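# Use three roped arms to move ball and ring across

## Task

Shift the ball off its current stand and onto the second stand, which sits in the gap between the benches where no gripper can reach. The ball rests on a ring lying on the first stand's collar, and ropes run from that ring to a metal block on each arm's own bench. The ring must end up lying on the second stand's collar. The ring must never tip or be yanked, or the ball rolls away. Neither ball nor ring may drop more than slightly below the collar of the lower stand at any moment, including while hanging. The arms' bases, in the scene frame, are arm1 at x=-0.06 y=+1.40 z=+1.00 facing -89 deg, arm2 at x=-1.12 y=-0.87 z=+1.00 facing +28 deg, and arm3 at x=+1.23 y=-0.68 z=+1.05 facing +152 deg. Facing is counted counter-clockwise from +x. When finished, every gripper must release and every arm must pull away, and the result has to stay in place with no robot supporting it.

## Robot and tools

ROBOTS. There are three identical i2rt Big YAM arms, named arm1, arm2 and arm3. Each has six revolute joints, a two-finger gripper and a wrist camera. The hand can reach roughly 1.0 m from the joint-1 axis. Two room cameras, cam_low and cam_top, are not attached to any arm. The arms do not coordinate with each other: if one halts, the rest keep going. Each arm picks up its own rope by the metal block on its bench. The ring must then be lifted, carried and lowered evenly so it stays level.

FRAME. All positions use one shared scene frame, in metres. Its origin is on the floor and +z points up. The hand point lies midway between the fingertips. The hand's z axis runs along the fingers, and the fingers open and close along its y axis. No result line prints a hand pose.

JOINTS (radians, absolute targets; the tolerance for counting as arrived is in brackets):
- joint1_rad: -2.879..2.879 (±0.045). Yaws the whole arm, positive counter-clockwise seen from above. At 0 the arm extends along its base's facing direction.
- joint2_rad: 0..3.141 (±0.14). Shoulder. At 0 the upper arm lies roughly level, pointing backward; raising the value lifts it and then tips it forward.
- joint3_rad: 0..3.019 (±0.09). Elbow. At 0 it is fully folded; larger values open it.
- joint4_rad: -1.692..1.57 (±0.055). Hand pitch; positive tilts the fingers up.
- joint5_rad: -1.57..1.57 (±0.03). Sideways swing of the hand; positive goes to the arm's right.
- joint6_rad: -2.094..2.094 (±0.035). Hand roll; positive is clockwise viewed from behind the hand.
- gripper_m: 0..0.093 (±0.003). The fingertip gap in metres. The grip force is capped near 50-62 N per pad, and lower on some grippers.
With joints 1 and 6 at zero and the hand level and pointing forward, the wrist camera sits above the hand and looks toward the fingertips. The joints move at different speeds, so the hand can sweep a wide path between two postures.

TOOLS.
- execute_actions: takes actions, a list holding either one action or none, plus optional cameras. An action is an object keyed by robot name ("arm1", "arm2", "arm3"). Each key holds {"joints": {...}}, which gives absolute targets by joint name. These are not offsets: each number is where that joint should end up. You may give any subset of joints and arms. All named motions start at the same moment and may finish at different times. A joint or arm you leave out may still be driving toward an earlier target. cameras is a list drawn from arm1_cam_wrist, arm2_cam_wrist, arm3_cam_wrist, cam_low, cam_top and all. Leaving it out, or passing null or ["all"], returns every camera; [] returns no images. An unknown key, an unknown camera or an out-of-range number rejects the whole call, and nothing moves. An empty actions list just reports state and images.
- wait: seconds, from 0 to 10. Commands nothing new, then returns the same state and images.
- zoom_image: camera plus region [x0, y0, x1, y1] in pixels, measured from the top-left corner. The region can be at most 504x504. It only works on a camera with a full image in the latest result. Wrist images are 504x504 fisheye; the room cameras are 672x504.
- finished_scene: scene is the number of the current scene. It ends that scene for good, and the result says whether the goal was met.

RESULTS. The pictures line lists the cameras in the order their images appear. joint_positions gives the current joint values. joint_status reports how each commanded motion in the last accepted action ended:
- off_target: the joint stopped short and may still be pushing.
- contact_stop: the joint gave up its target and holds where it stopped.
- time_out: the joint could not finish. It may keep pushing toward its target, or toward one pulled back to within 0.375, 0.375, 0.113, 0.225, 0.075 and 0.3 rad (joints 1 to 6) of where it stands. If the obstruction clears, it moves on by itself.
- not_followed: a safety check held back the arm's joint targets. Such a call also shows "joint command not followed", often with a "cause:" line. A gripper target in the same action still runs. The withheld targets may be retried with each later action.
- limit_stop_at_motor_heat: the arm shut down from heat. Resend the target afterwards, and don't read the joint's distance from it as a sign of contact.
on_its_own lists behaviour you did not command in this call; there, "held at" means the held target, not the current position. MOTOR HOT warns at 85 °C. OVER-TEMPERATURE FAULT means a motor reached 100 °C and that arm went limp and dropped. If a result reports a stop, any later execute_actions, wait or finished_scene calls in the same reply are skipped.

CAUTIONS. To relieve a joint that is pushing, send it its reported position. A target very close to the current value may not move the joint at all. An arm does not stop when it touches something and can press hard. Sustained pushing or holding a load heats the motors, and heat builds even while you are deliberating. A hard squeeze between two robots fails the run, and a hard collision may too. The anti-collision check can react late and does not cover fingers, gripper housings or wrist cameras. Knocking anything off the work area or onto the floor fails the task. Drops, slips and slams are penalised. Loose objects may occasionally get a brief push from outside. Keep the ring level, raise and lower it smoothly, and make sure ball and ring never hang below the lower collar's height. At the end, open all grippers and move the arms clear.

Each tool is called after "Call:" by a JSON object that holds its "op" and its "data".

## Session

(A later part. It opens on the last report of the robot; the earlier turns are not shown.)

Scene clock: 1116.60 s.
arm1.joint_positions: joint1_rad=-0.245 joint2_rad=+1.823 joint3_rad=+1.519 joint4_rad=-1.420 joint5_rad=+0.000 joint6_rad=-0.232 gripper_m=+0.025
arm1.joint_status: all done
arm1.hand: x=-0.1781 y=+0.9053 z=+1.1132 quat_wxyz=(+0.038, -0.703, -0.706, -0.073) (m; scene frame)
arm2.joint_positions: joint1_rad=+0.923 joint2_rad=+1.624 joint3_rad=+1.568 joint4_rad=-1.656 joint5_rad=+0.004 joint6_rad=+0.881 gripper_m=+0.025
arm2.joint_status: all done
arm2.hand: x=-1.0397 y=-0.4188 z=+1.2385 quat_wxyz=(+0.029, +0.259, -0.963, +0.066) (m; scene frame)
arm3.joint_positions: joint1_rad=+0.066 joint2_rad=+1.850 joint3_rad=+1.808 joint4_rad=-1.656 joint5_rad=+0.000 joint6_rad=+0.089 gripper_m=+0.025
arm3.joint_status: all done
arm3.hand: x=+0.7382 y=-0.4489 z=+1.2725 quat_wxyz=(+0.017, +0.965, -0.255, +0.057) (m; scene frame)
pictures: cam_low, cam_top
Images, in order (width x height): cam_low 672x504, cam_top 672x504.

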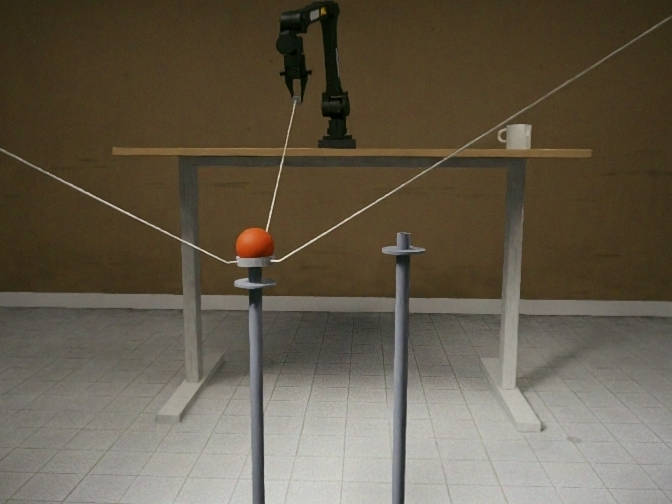

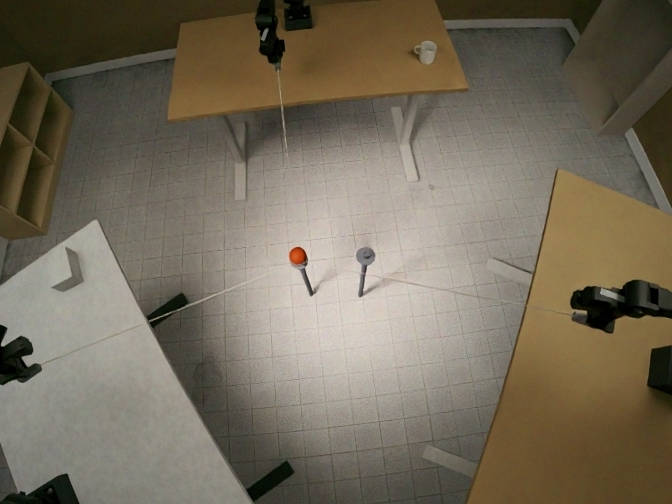

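Call:
{"op": "execute_actions", "data": {"actions": [{"arm1":{"joints":{"joint2_rad":1.882}},"arm2":{"joints":{"joint2_rad":1.687}},"arm3":{"joints":{"joint2_rad":1.897}}}], "cameras": ["cam_low","cam_top"]}}

Call:
{"op": "zoom_image", "data": {"camera": "cam_low", "region": [180, 190, 330, 302]}}

Scene clock: 1146.50 s.
arm1.joint_positions: joint1_rad=-0.245 joint2_rad=+1.900 joint3_rad=+1.517 joint4_rad=-1.420 joint5_rad=+0.000 joint6_rad=-0.232 gripper_m=+0.025
arm1.joint_status: all done
arm1.hand: x=-0.1769 y=+0.9083 z=+1.0752 quat_wxyz=(+0.059, -0.700, -0.703, -0.107) (m; scene frame)
arm2.joint_positions: joint1_rad=+0.923 joint2_rad=+1.697 joint3_rad=+1.568 joint4_rad=-1.656 joint5_rad=+0.004 joint6_rad=+0.881 gripper_m=+0.025
arm2.joint_status: all done
arm2.hand: x=-1.0387 y=-0.4122 z=+1.2067 quat_wxyz=(+0.044, +0.258, -0.960, +0.099) (m; scene frame)
arm3.joint_positions: joint1_rad=+0.066 joint2_rad=+1.905 joint3_rad=+1.810 joint4_rad=-1.656 joint5_rad=+0.000 joint6_rad=+0.089 gripper_m=+0.025
arm3.joint_status: all done
arm3.hand: x=+0.7338 y=-0.4473 z=+1.2447 quat_wxyz=(+0.021, +0.963, -0.254, +0.083) (m; scene frame)
pictures: cam_low, cam_top
Images, in order (width x height): cam_low 672x504, cam_top 672x504.

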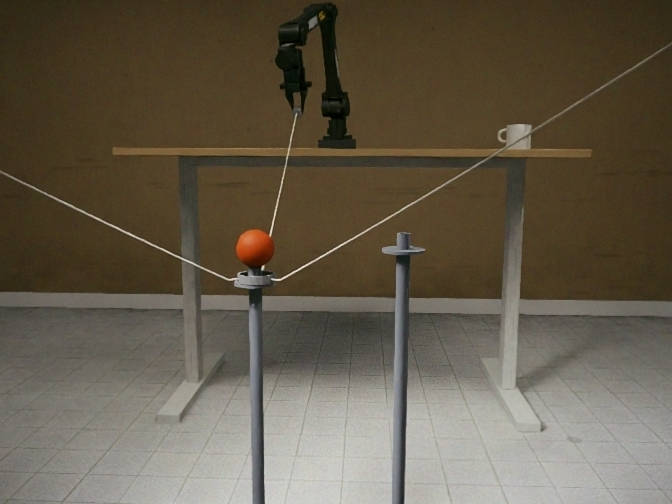

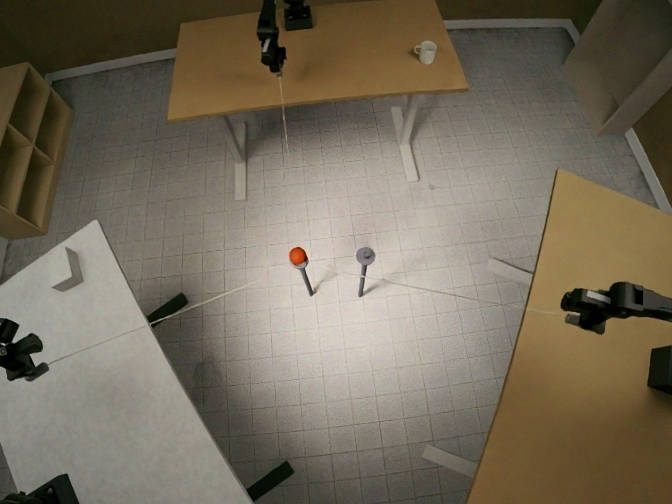

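Region (180, 190, 330, 302) of cam_low's 672x504 image, scaled by 3.360, with more detail than that image has; it fills the top 376 rows of this view, and the rest is white.

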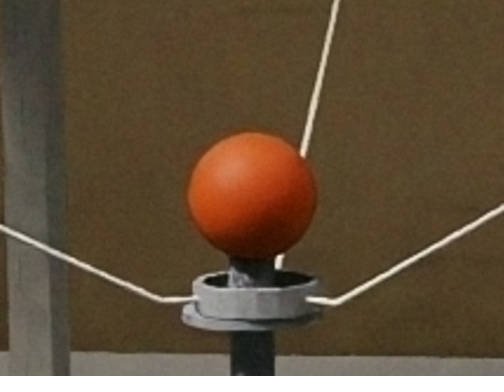

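Call:
{"op": "execute_actions", "data": {"actions": [{"arm1":{"joints":{"joint2_rad":1.967,"joint3_rad":1.407,"joint4_rad":-0.929}},"arm2":{"joints":{"joint2_rad":1.838,"joint3_rad":1.216,"joint4_rad":-0.893}},"arm3":{"joints":{"joint2_rad":2.052,"joint3_rad":1.403,"joint4_rad":-0.853}}}], "cameras": ["all"]}}

Scene clock: 1237.00 s.
arm1.joint_positions: joint1_rad=-0.245 joint2_rad=+1.996 joint3_rad=+1.390 joint4_rad=-0.946 joint5_rad=+0.000 joint6_rad=-0.233 gripper_m=+0.025
arm1.joint_status: all done
arm1.hand: x=-0.1873 y=+0.8585 z=+0.9734 quat_wxyz=(-0.007, -0.706, -0.708, -0.001) (m; scene frame)
arm2.joint_positions: joint1_rad=+0.923 joint2_rad=+1.843 joint3_rad=+1.206 joint4_rad=-0.902 joint5_rad=+0.004 joint6_rad=+0.881 gripper_m=+0.025
arm2.joint_status: all done
arm2.hand: x=-1.0326 y=-0.3728 z=+1.0023 quat_wxyz=(-0.007, +0.259, -0.966, -0.013) (m; scene frame)
arm3.joint_positions: joint1_rad=+0.066 joint2_rad=+2.088 joint3_rad=+1.383 joint4_rad=-0.865 joint5_rad=+0.000 joint6_rad=+0.089 gripper_m=+0.025
arm3.joint_status: all done
arm3.hand: x=+0.7189 y=-0.4445 z=+0.9897 quat_wxyz=(+0.006, +0.967, -0.255, -0.006) (m; scene frame)
pictures: arm1_cam_wrist, arm2_cam_wrist, arm3_cam_wrist, cam_low, cam_top
Images, in order (width x height): arm1_cam_wrist 504x504, arm2_cam_wrist 504x504, arm3_cam_wrist 504x504, cam_low 672x504, cam_top 672x504.

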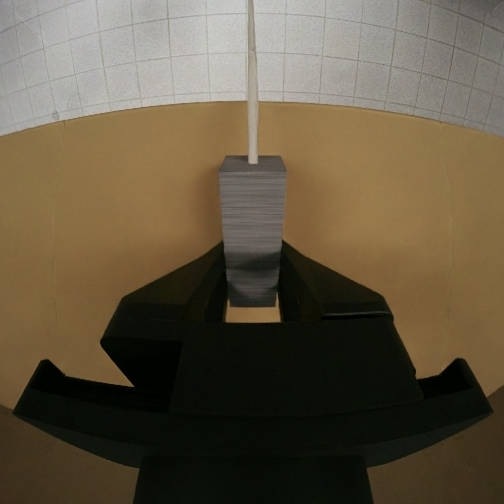

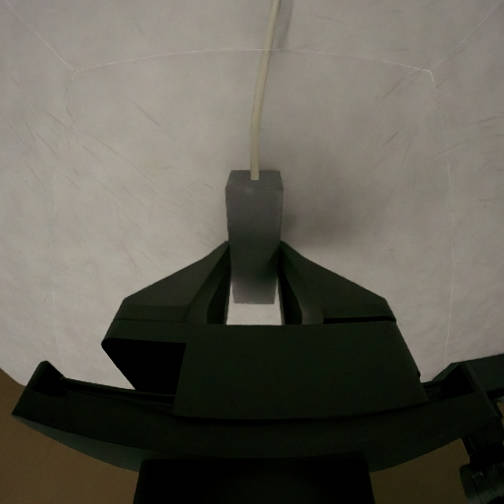

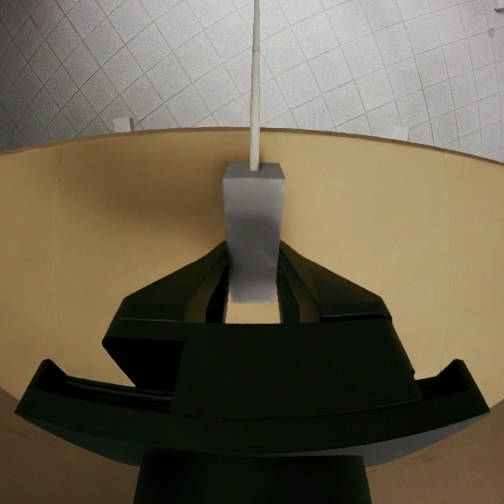

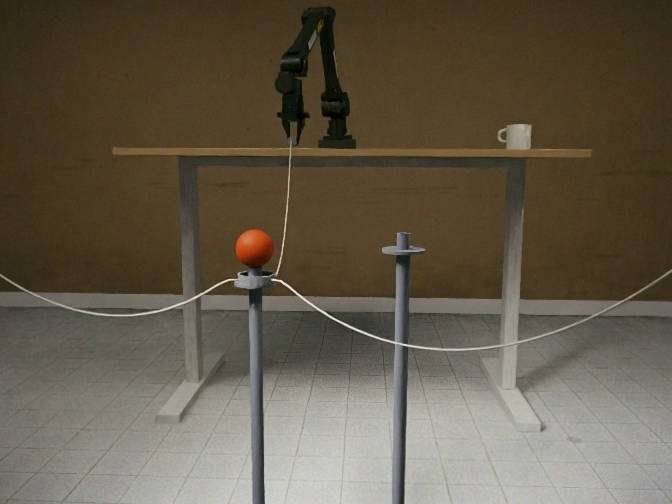

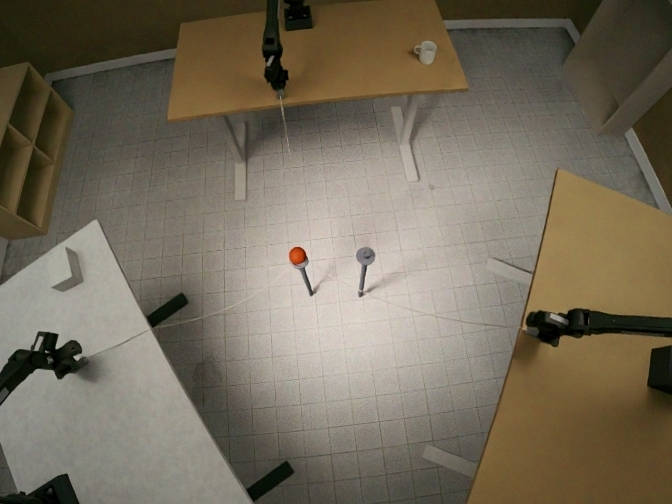

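Call:
{"op": "execute_actions", "data": {"actions": [{"arm1":{"joints":{"joint2_rad":2.005}},"arm2":{"joints":{"joint2_rad":1.873}},"arm3":{"joints":{"joint2_rad":2.103}}}], "cameras": ["arm1_cam_wrist","arm2_cam_wrist","arm3_cam_wrist","cam_low"]}}

Scene clock: 1250.40 s.
arm1.joint_positions: joint1_rad=-0.245 joint2_rad=+2.003 joint3_rad=+1.390 joint4_rad=-0.946 joint5_rad=+0.000 joint6_rad=-0.233 gripper_m=+0.025
arm1.joint_status: all done
arm1.hand: x=-0.1870 y=+0.8596 z=+0.9695 quat_wxyz=(-0.005, -0.706, -0.708, -0.004) (m; scene frame)
arm2.joint_positions: joint1_rad=+0.923 joint2_rad=+1.865 joint3_rad=+1.206 joint4_rad=-0.901 joint5_rad=+0.004 joint6_rad=+0.881 gripper_m=+0.025
arm2.joint_status: all done
arm2.hand: x=-1.0331 y=-0.3755 z=+0.9917 quat_wxyz=(-0.002, +0.259, -0.966, -0.003) (m; scene frame)
arm3.joint_positions: joint1_rad=+0.066 joint2_rad=+2.092 joint3_rad=+1.383 joint4_rad=-0.865 joint5_rad=+0.000 joint6_rad=+0.089 gripper_m=+0.025
arm3.joint_status: all done
arm3.hand: x=+0.7197 y=-0.4449 z=+0.9872 quat_wxyz=(+0.007, +0.967, -0.255, -0.003) (m; scene frame)
pictures: arm1_cam_wrist, arm2_cam_wrist, arm3_cam_wrist, cam_low
Images, in order (width x height): arm1_cam_wrist 504x504, arm2_cam_wrist 504x504, arm3_cam_wrist 504x504, cam_low 672x504.

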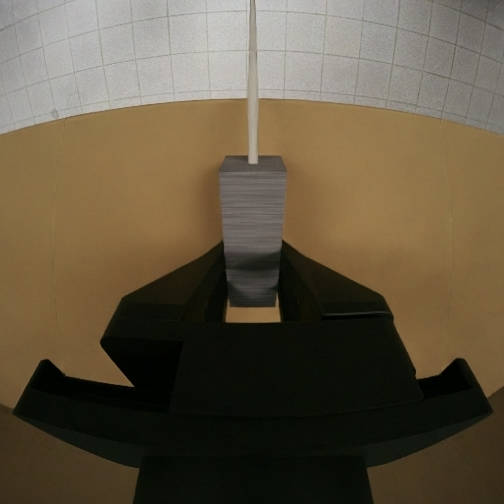

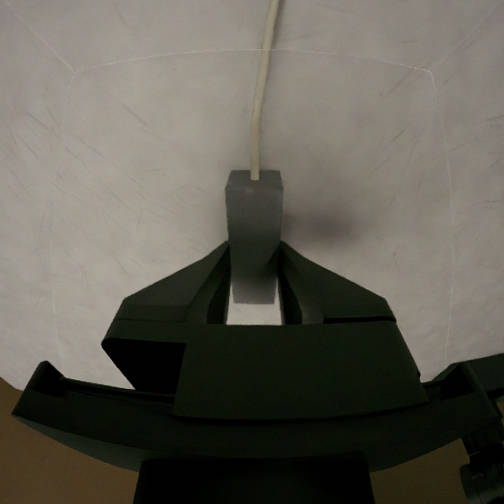

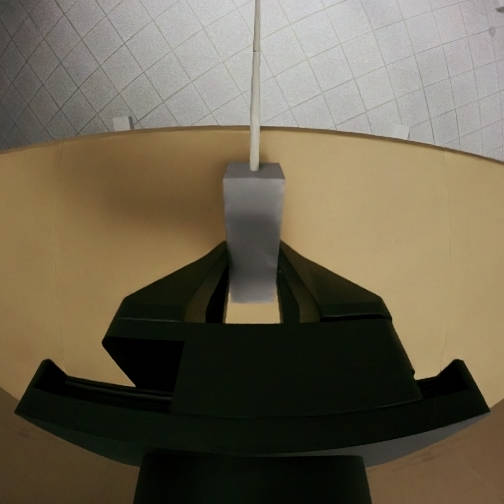

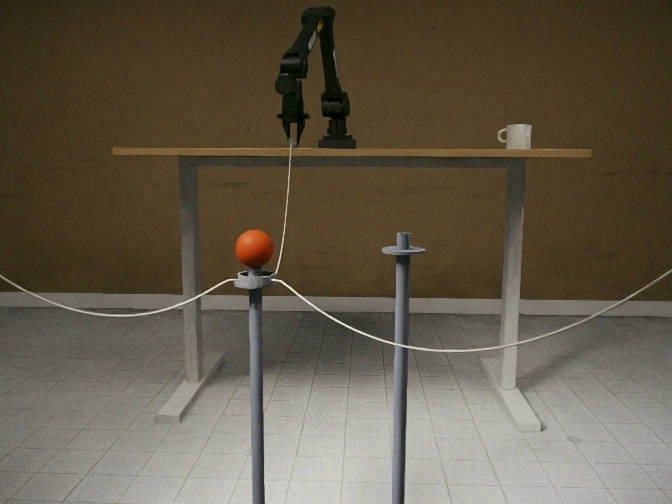

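Call:
{"op": "zoom_image", "data": {"camera": "cam_low", "region": [260, 110, 340, 165]}}

Call:
{"op": "zoom_image", "data": {"camera": "arm3_cam_wrist", "region": [180, 120, 330, 330]}}

Region (260, 110, 340, 165) of cam_low's 672x504 image, scaled by 6.300, with more detail than that image has; it fills the top 346 rows of this view, and the rest is white.

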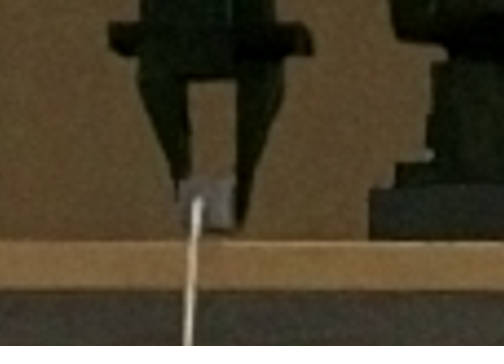

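Region (180, 120, 330, 330) of arm3_cam_wrist's 504x504 image, scaled by 2.400, with more detail than that image has; it fills the left 360 columns of this view, and the rest is white.

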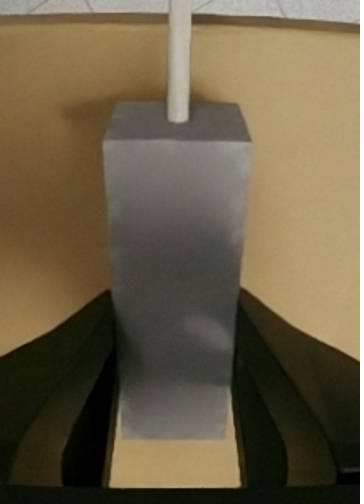

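Call:
{"op": "execute_actions", "data": {"actions": [{"arm1":{"joints":{"joint2_rad":2.026}},"arm2":{"joints":{"joint2_rad":1.892}},"arm3":{"joints":{"joint2_rad":2.132}}}], "cameras": ["cam_low"]}}

Scene clock: 1272.10 s.
arm1.joint_positions: joint1_rad=-0.245 joint2_rad=+2.016 joint3_rad=+1.390 joint4_rad=-0.943 joint5_rad=+0.000 joint6_rad=-0.233 gripper_m=+0.025
arm1.joint_status: all done
arm1.hand: x=-0.1866 y=+0.8608 z=+0.9628 quat_wxyz=(-0.003, -0.706, -0.708, -0.008) (m; scene frame)
arm2.joint_positions: joint1_rad=+0.923 joint2_rad=+1.881 joint3_rad=+1.206 joint4_rad=-0.901 joint5_rad=+0.004 joint6_rad=+0.881 gripper_m=+0.025
arm2.joint_status: all done
arm2.hand: x=-1.0335 y=-0.3775 z=+0.9840 quat_wxyz=(+0.001, +0.259, -0.966, +0.004) (m; scene frame)
arm3.joint_positions: joint1_rad=+0.067 joint2_rad=+2.113 joint3_rad=+1.383 joint4_rad=-0.862 joint5_rad=+0.000 joint6_rad=+0.090 gripper_m=+0.025
arm3.joint_status: all done
arm3.hand: x=+0.7223 y=-0.4466 z=+0.9763 quat_wxyz=(+0.008, +0.967, -0.256, +0.005) (m; scene frame)
pictures: cam_low
Images, in order (width x height): cam_low 672x504.

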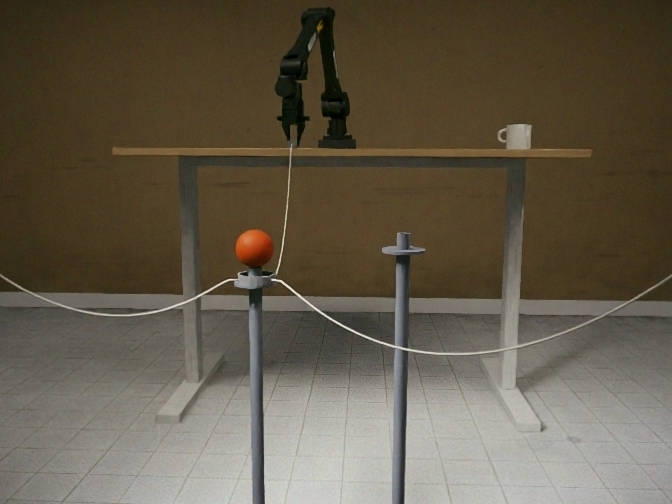

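Call:
{"op": "execute_actions", "data": {"actions": [{"arm1":{"joints":{"gripper_m":0.045,"joint2_rad":2.005}},"arm2":{"joints":{"gripper_m":0.045,"joint2_rad":1.872}},"arm3":{"joints":{"gripper_m":0.045,"joint2_rad":2.105}}}], "cameras": ["arm1_cam_wrist","arm2_cam_wrist","arm3_cam_wrist"]}}

Scene clock: 1278.07 s.
arm1.joint_positions: joint1_rad=-0.245 joint2_rad=+2.016 joint3_rad=+1.390 joint4_rad=-0.943 joint5_rad=+0.000 joint6_rad=-0.233 gripper_m=+0.045
arm1.joint_status: all done
arm1.hand: x=-0.1866 y=+0.8608 z=+0.9628 quat_wxyz=(-0.003, -0.706, -0.708, -0.008) (m; scene frame)
arm2.joint_positions: joint1_rad=+0.923 joint2_rad=+1.878 joint3_rad=+1.206 joint4_rad=-0.901 joint5_rad=+0.004 joint6_rad=+0.881 gripper_m=+0.045
arm2.joint_status: all done
arm2.hand: x=-1.0334 y=-0.3770 z=+0.9856 quat_wxyz=(+0.000, +0.259, -0.966, +0.002) (m; scene frame)
arm3.joint_positions: joint1_rad=+0.067 joint2_rad=+2.113 joint3_rad=+1.383 joint4_rad=-0.862 joint5_rad=+0.000 joint6_rad=+0.090 gripper_m=+0.045
arm3.joint_status: all done
arm3.hand: x=+0.7223 y=-0.4466 z=+0.9763 quat_wxyz=(+0.008, +0.967, -0.256, +0.005) (m; scene frame)
pictures: arm1_cam_wrist, arm2_cam_wrist, arm3_cam_wrist
Images, in order (width x height): arm1_cam_wrist 504x504, arm2_cam_wrist 504x504, arm3_cam_wrist 504x504.

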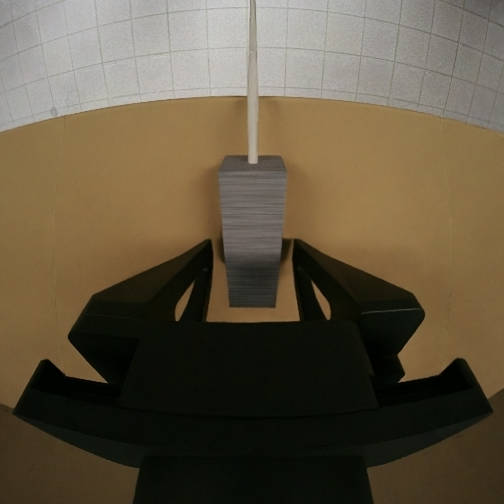

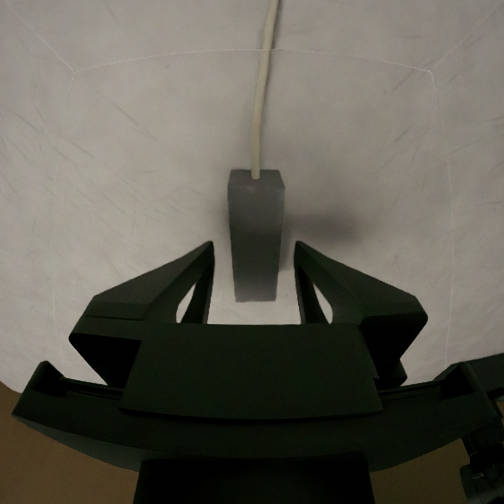

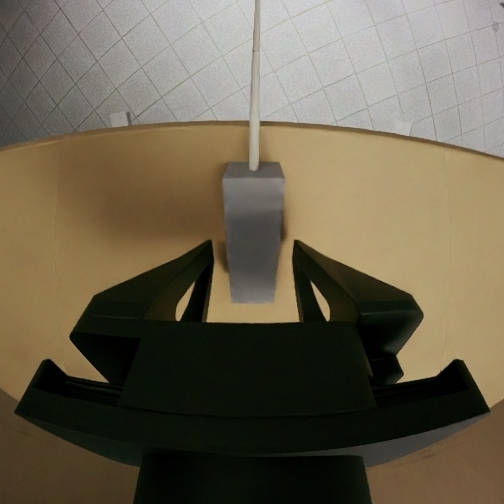

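Call:
{"op": "execute_actions", "data": {"actions": [{"arm1":{"joints":{"joint2_rad":1.47}},"arm2":{"joints":{"joint2_rad":1.33}},"arm3":{"joints":{"joint2_rad":1.56}}}], "cameras": ["cam_low","cam_top"]}}

Call:
{"op": "zoom_image", "data": {"camera": "cam_low", "region": [180, 200, 330, 312]}}

Scene clock: 1286.97 s.
arm1.joint_positions: joint1_rad=-0.245 joint2_rad=+1.471 joint3_rad=+1.390 joint4_rad=-0.943 joint5_rad=+0.000 joint6_rad=-0.233 gripper_m=+0.045
arm1.joint_status: all done
arm1.hand: x=-0.1920 y=+0.8541 z=+1.2620 quat_wxyz=(-0.144, -0.682, -0.682, +0.221) (m; scene frame)
arm2.joint_positions: joint1_rad=+0.923 joint2_rad=+1.324 joint3_rad=+1.206 joint4_rad=-0.900 joint5_rad=+0.004 joint6_rad=+0.881 gripper_m=+0.045
arm2.joint_status: all done
arm2.hand: x=-1.0320 y=-0.3722 z=+1.2584 quat_wxyz=(-0.113, +0.248, -0.930, -0.247) (m; scene frame)
arm3.joint_positions: joint1_rad=+0.067 joint2_rad=+1.554 joint3_rad=+1.387 joint4_rad=-0.862 joint5_rad=+0.000 joint6_rad=+0.090 gripper_m=+0.045
arm3.joint_status: all done
arm3.hand: x=+0.6977 y=-0.4303 z=+1.2926 quat_wxyz=(-0.039, +0.930, -0.248, -0.268) (m; scene frame)
pictures: cam_low, cam_top
Images, in order (width x height): cam_low 672x504, cam_top 672x504.

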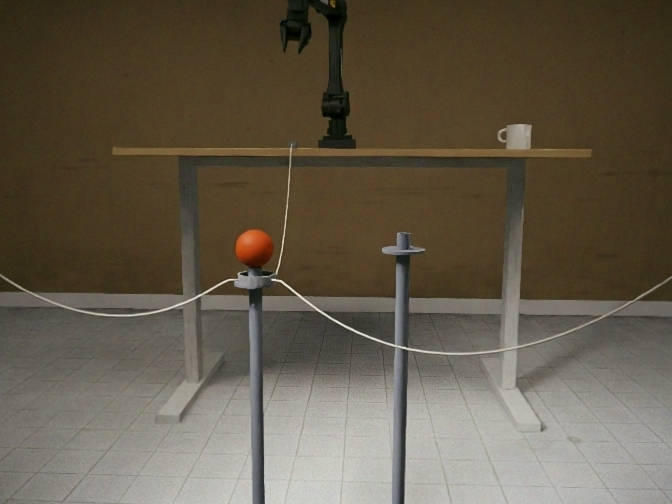

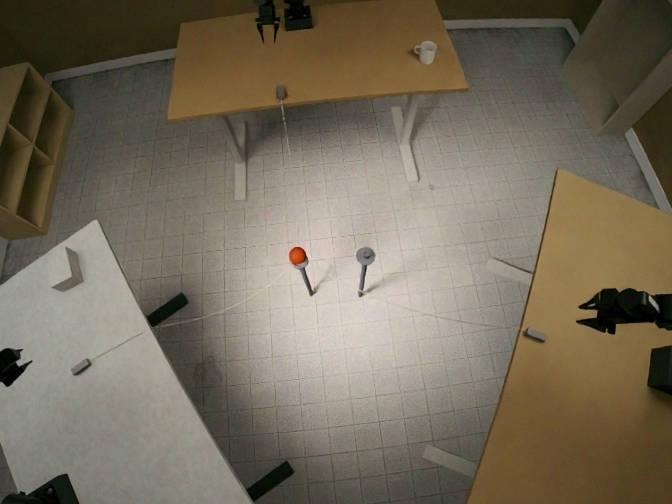

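Region (180, 200, 330, 312) of cam_low's 672x504 image, scaled by 3.360, with more detail than that image has; it fills the top 376 rows of this view, and the rest is white.

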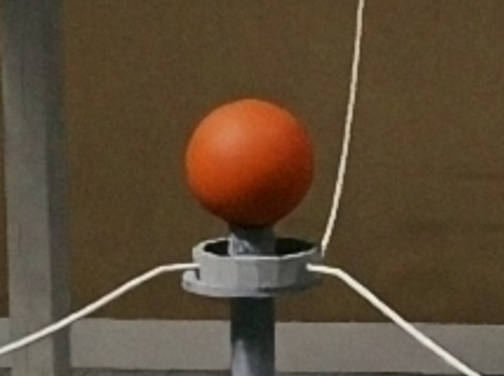

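The ball is on stand B's post and the ring is lying flat on its collar. The blocks are on their benches and the arms are clear, so I'm ending the scene.

Call:
{"op": "finished_scene", "data": {"scene": 2}}

The scene is finished: the task was done.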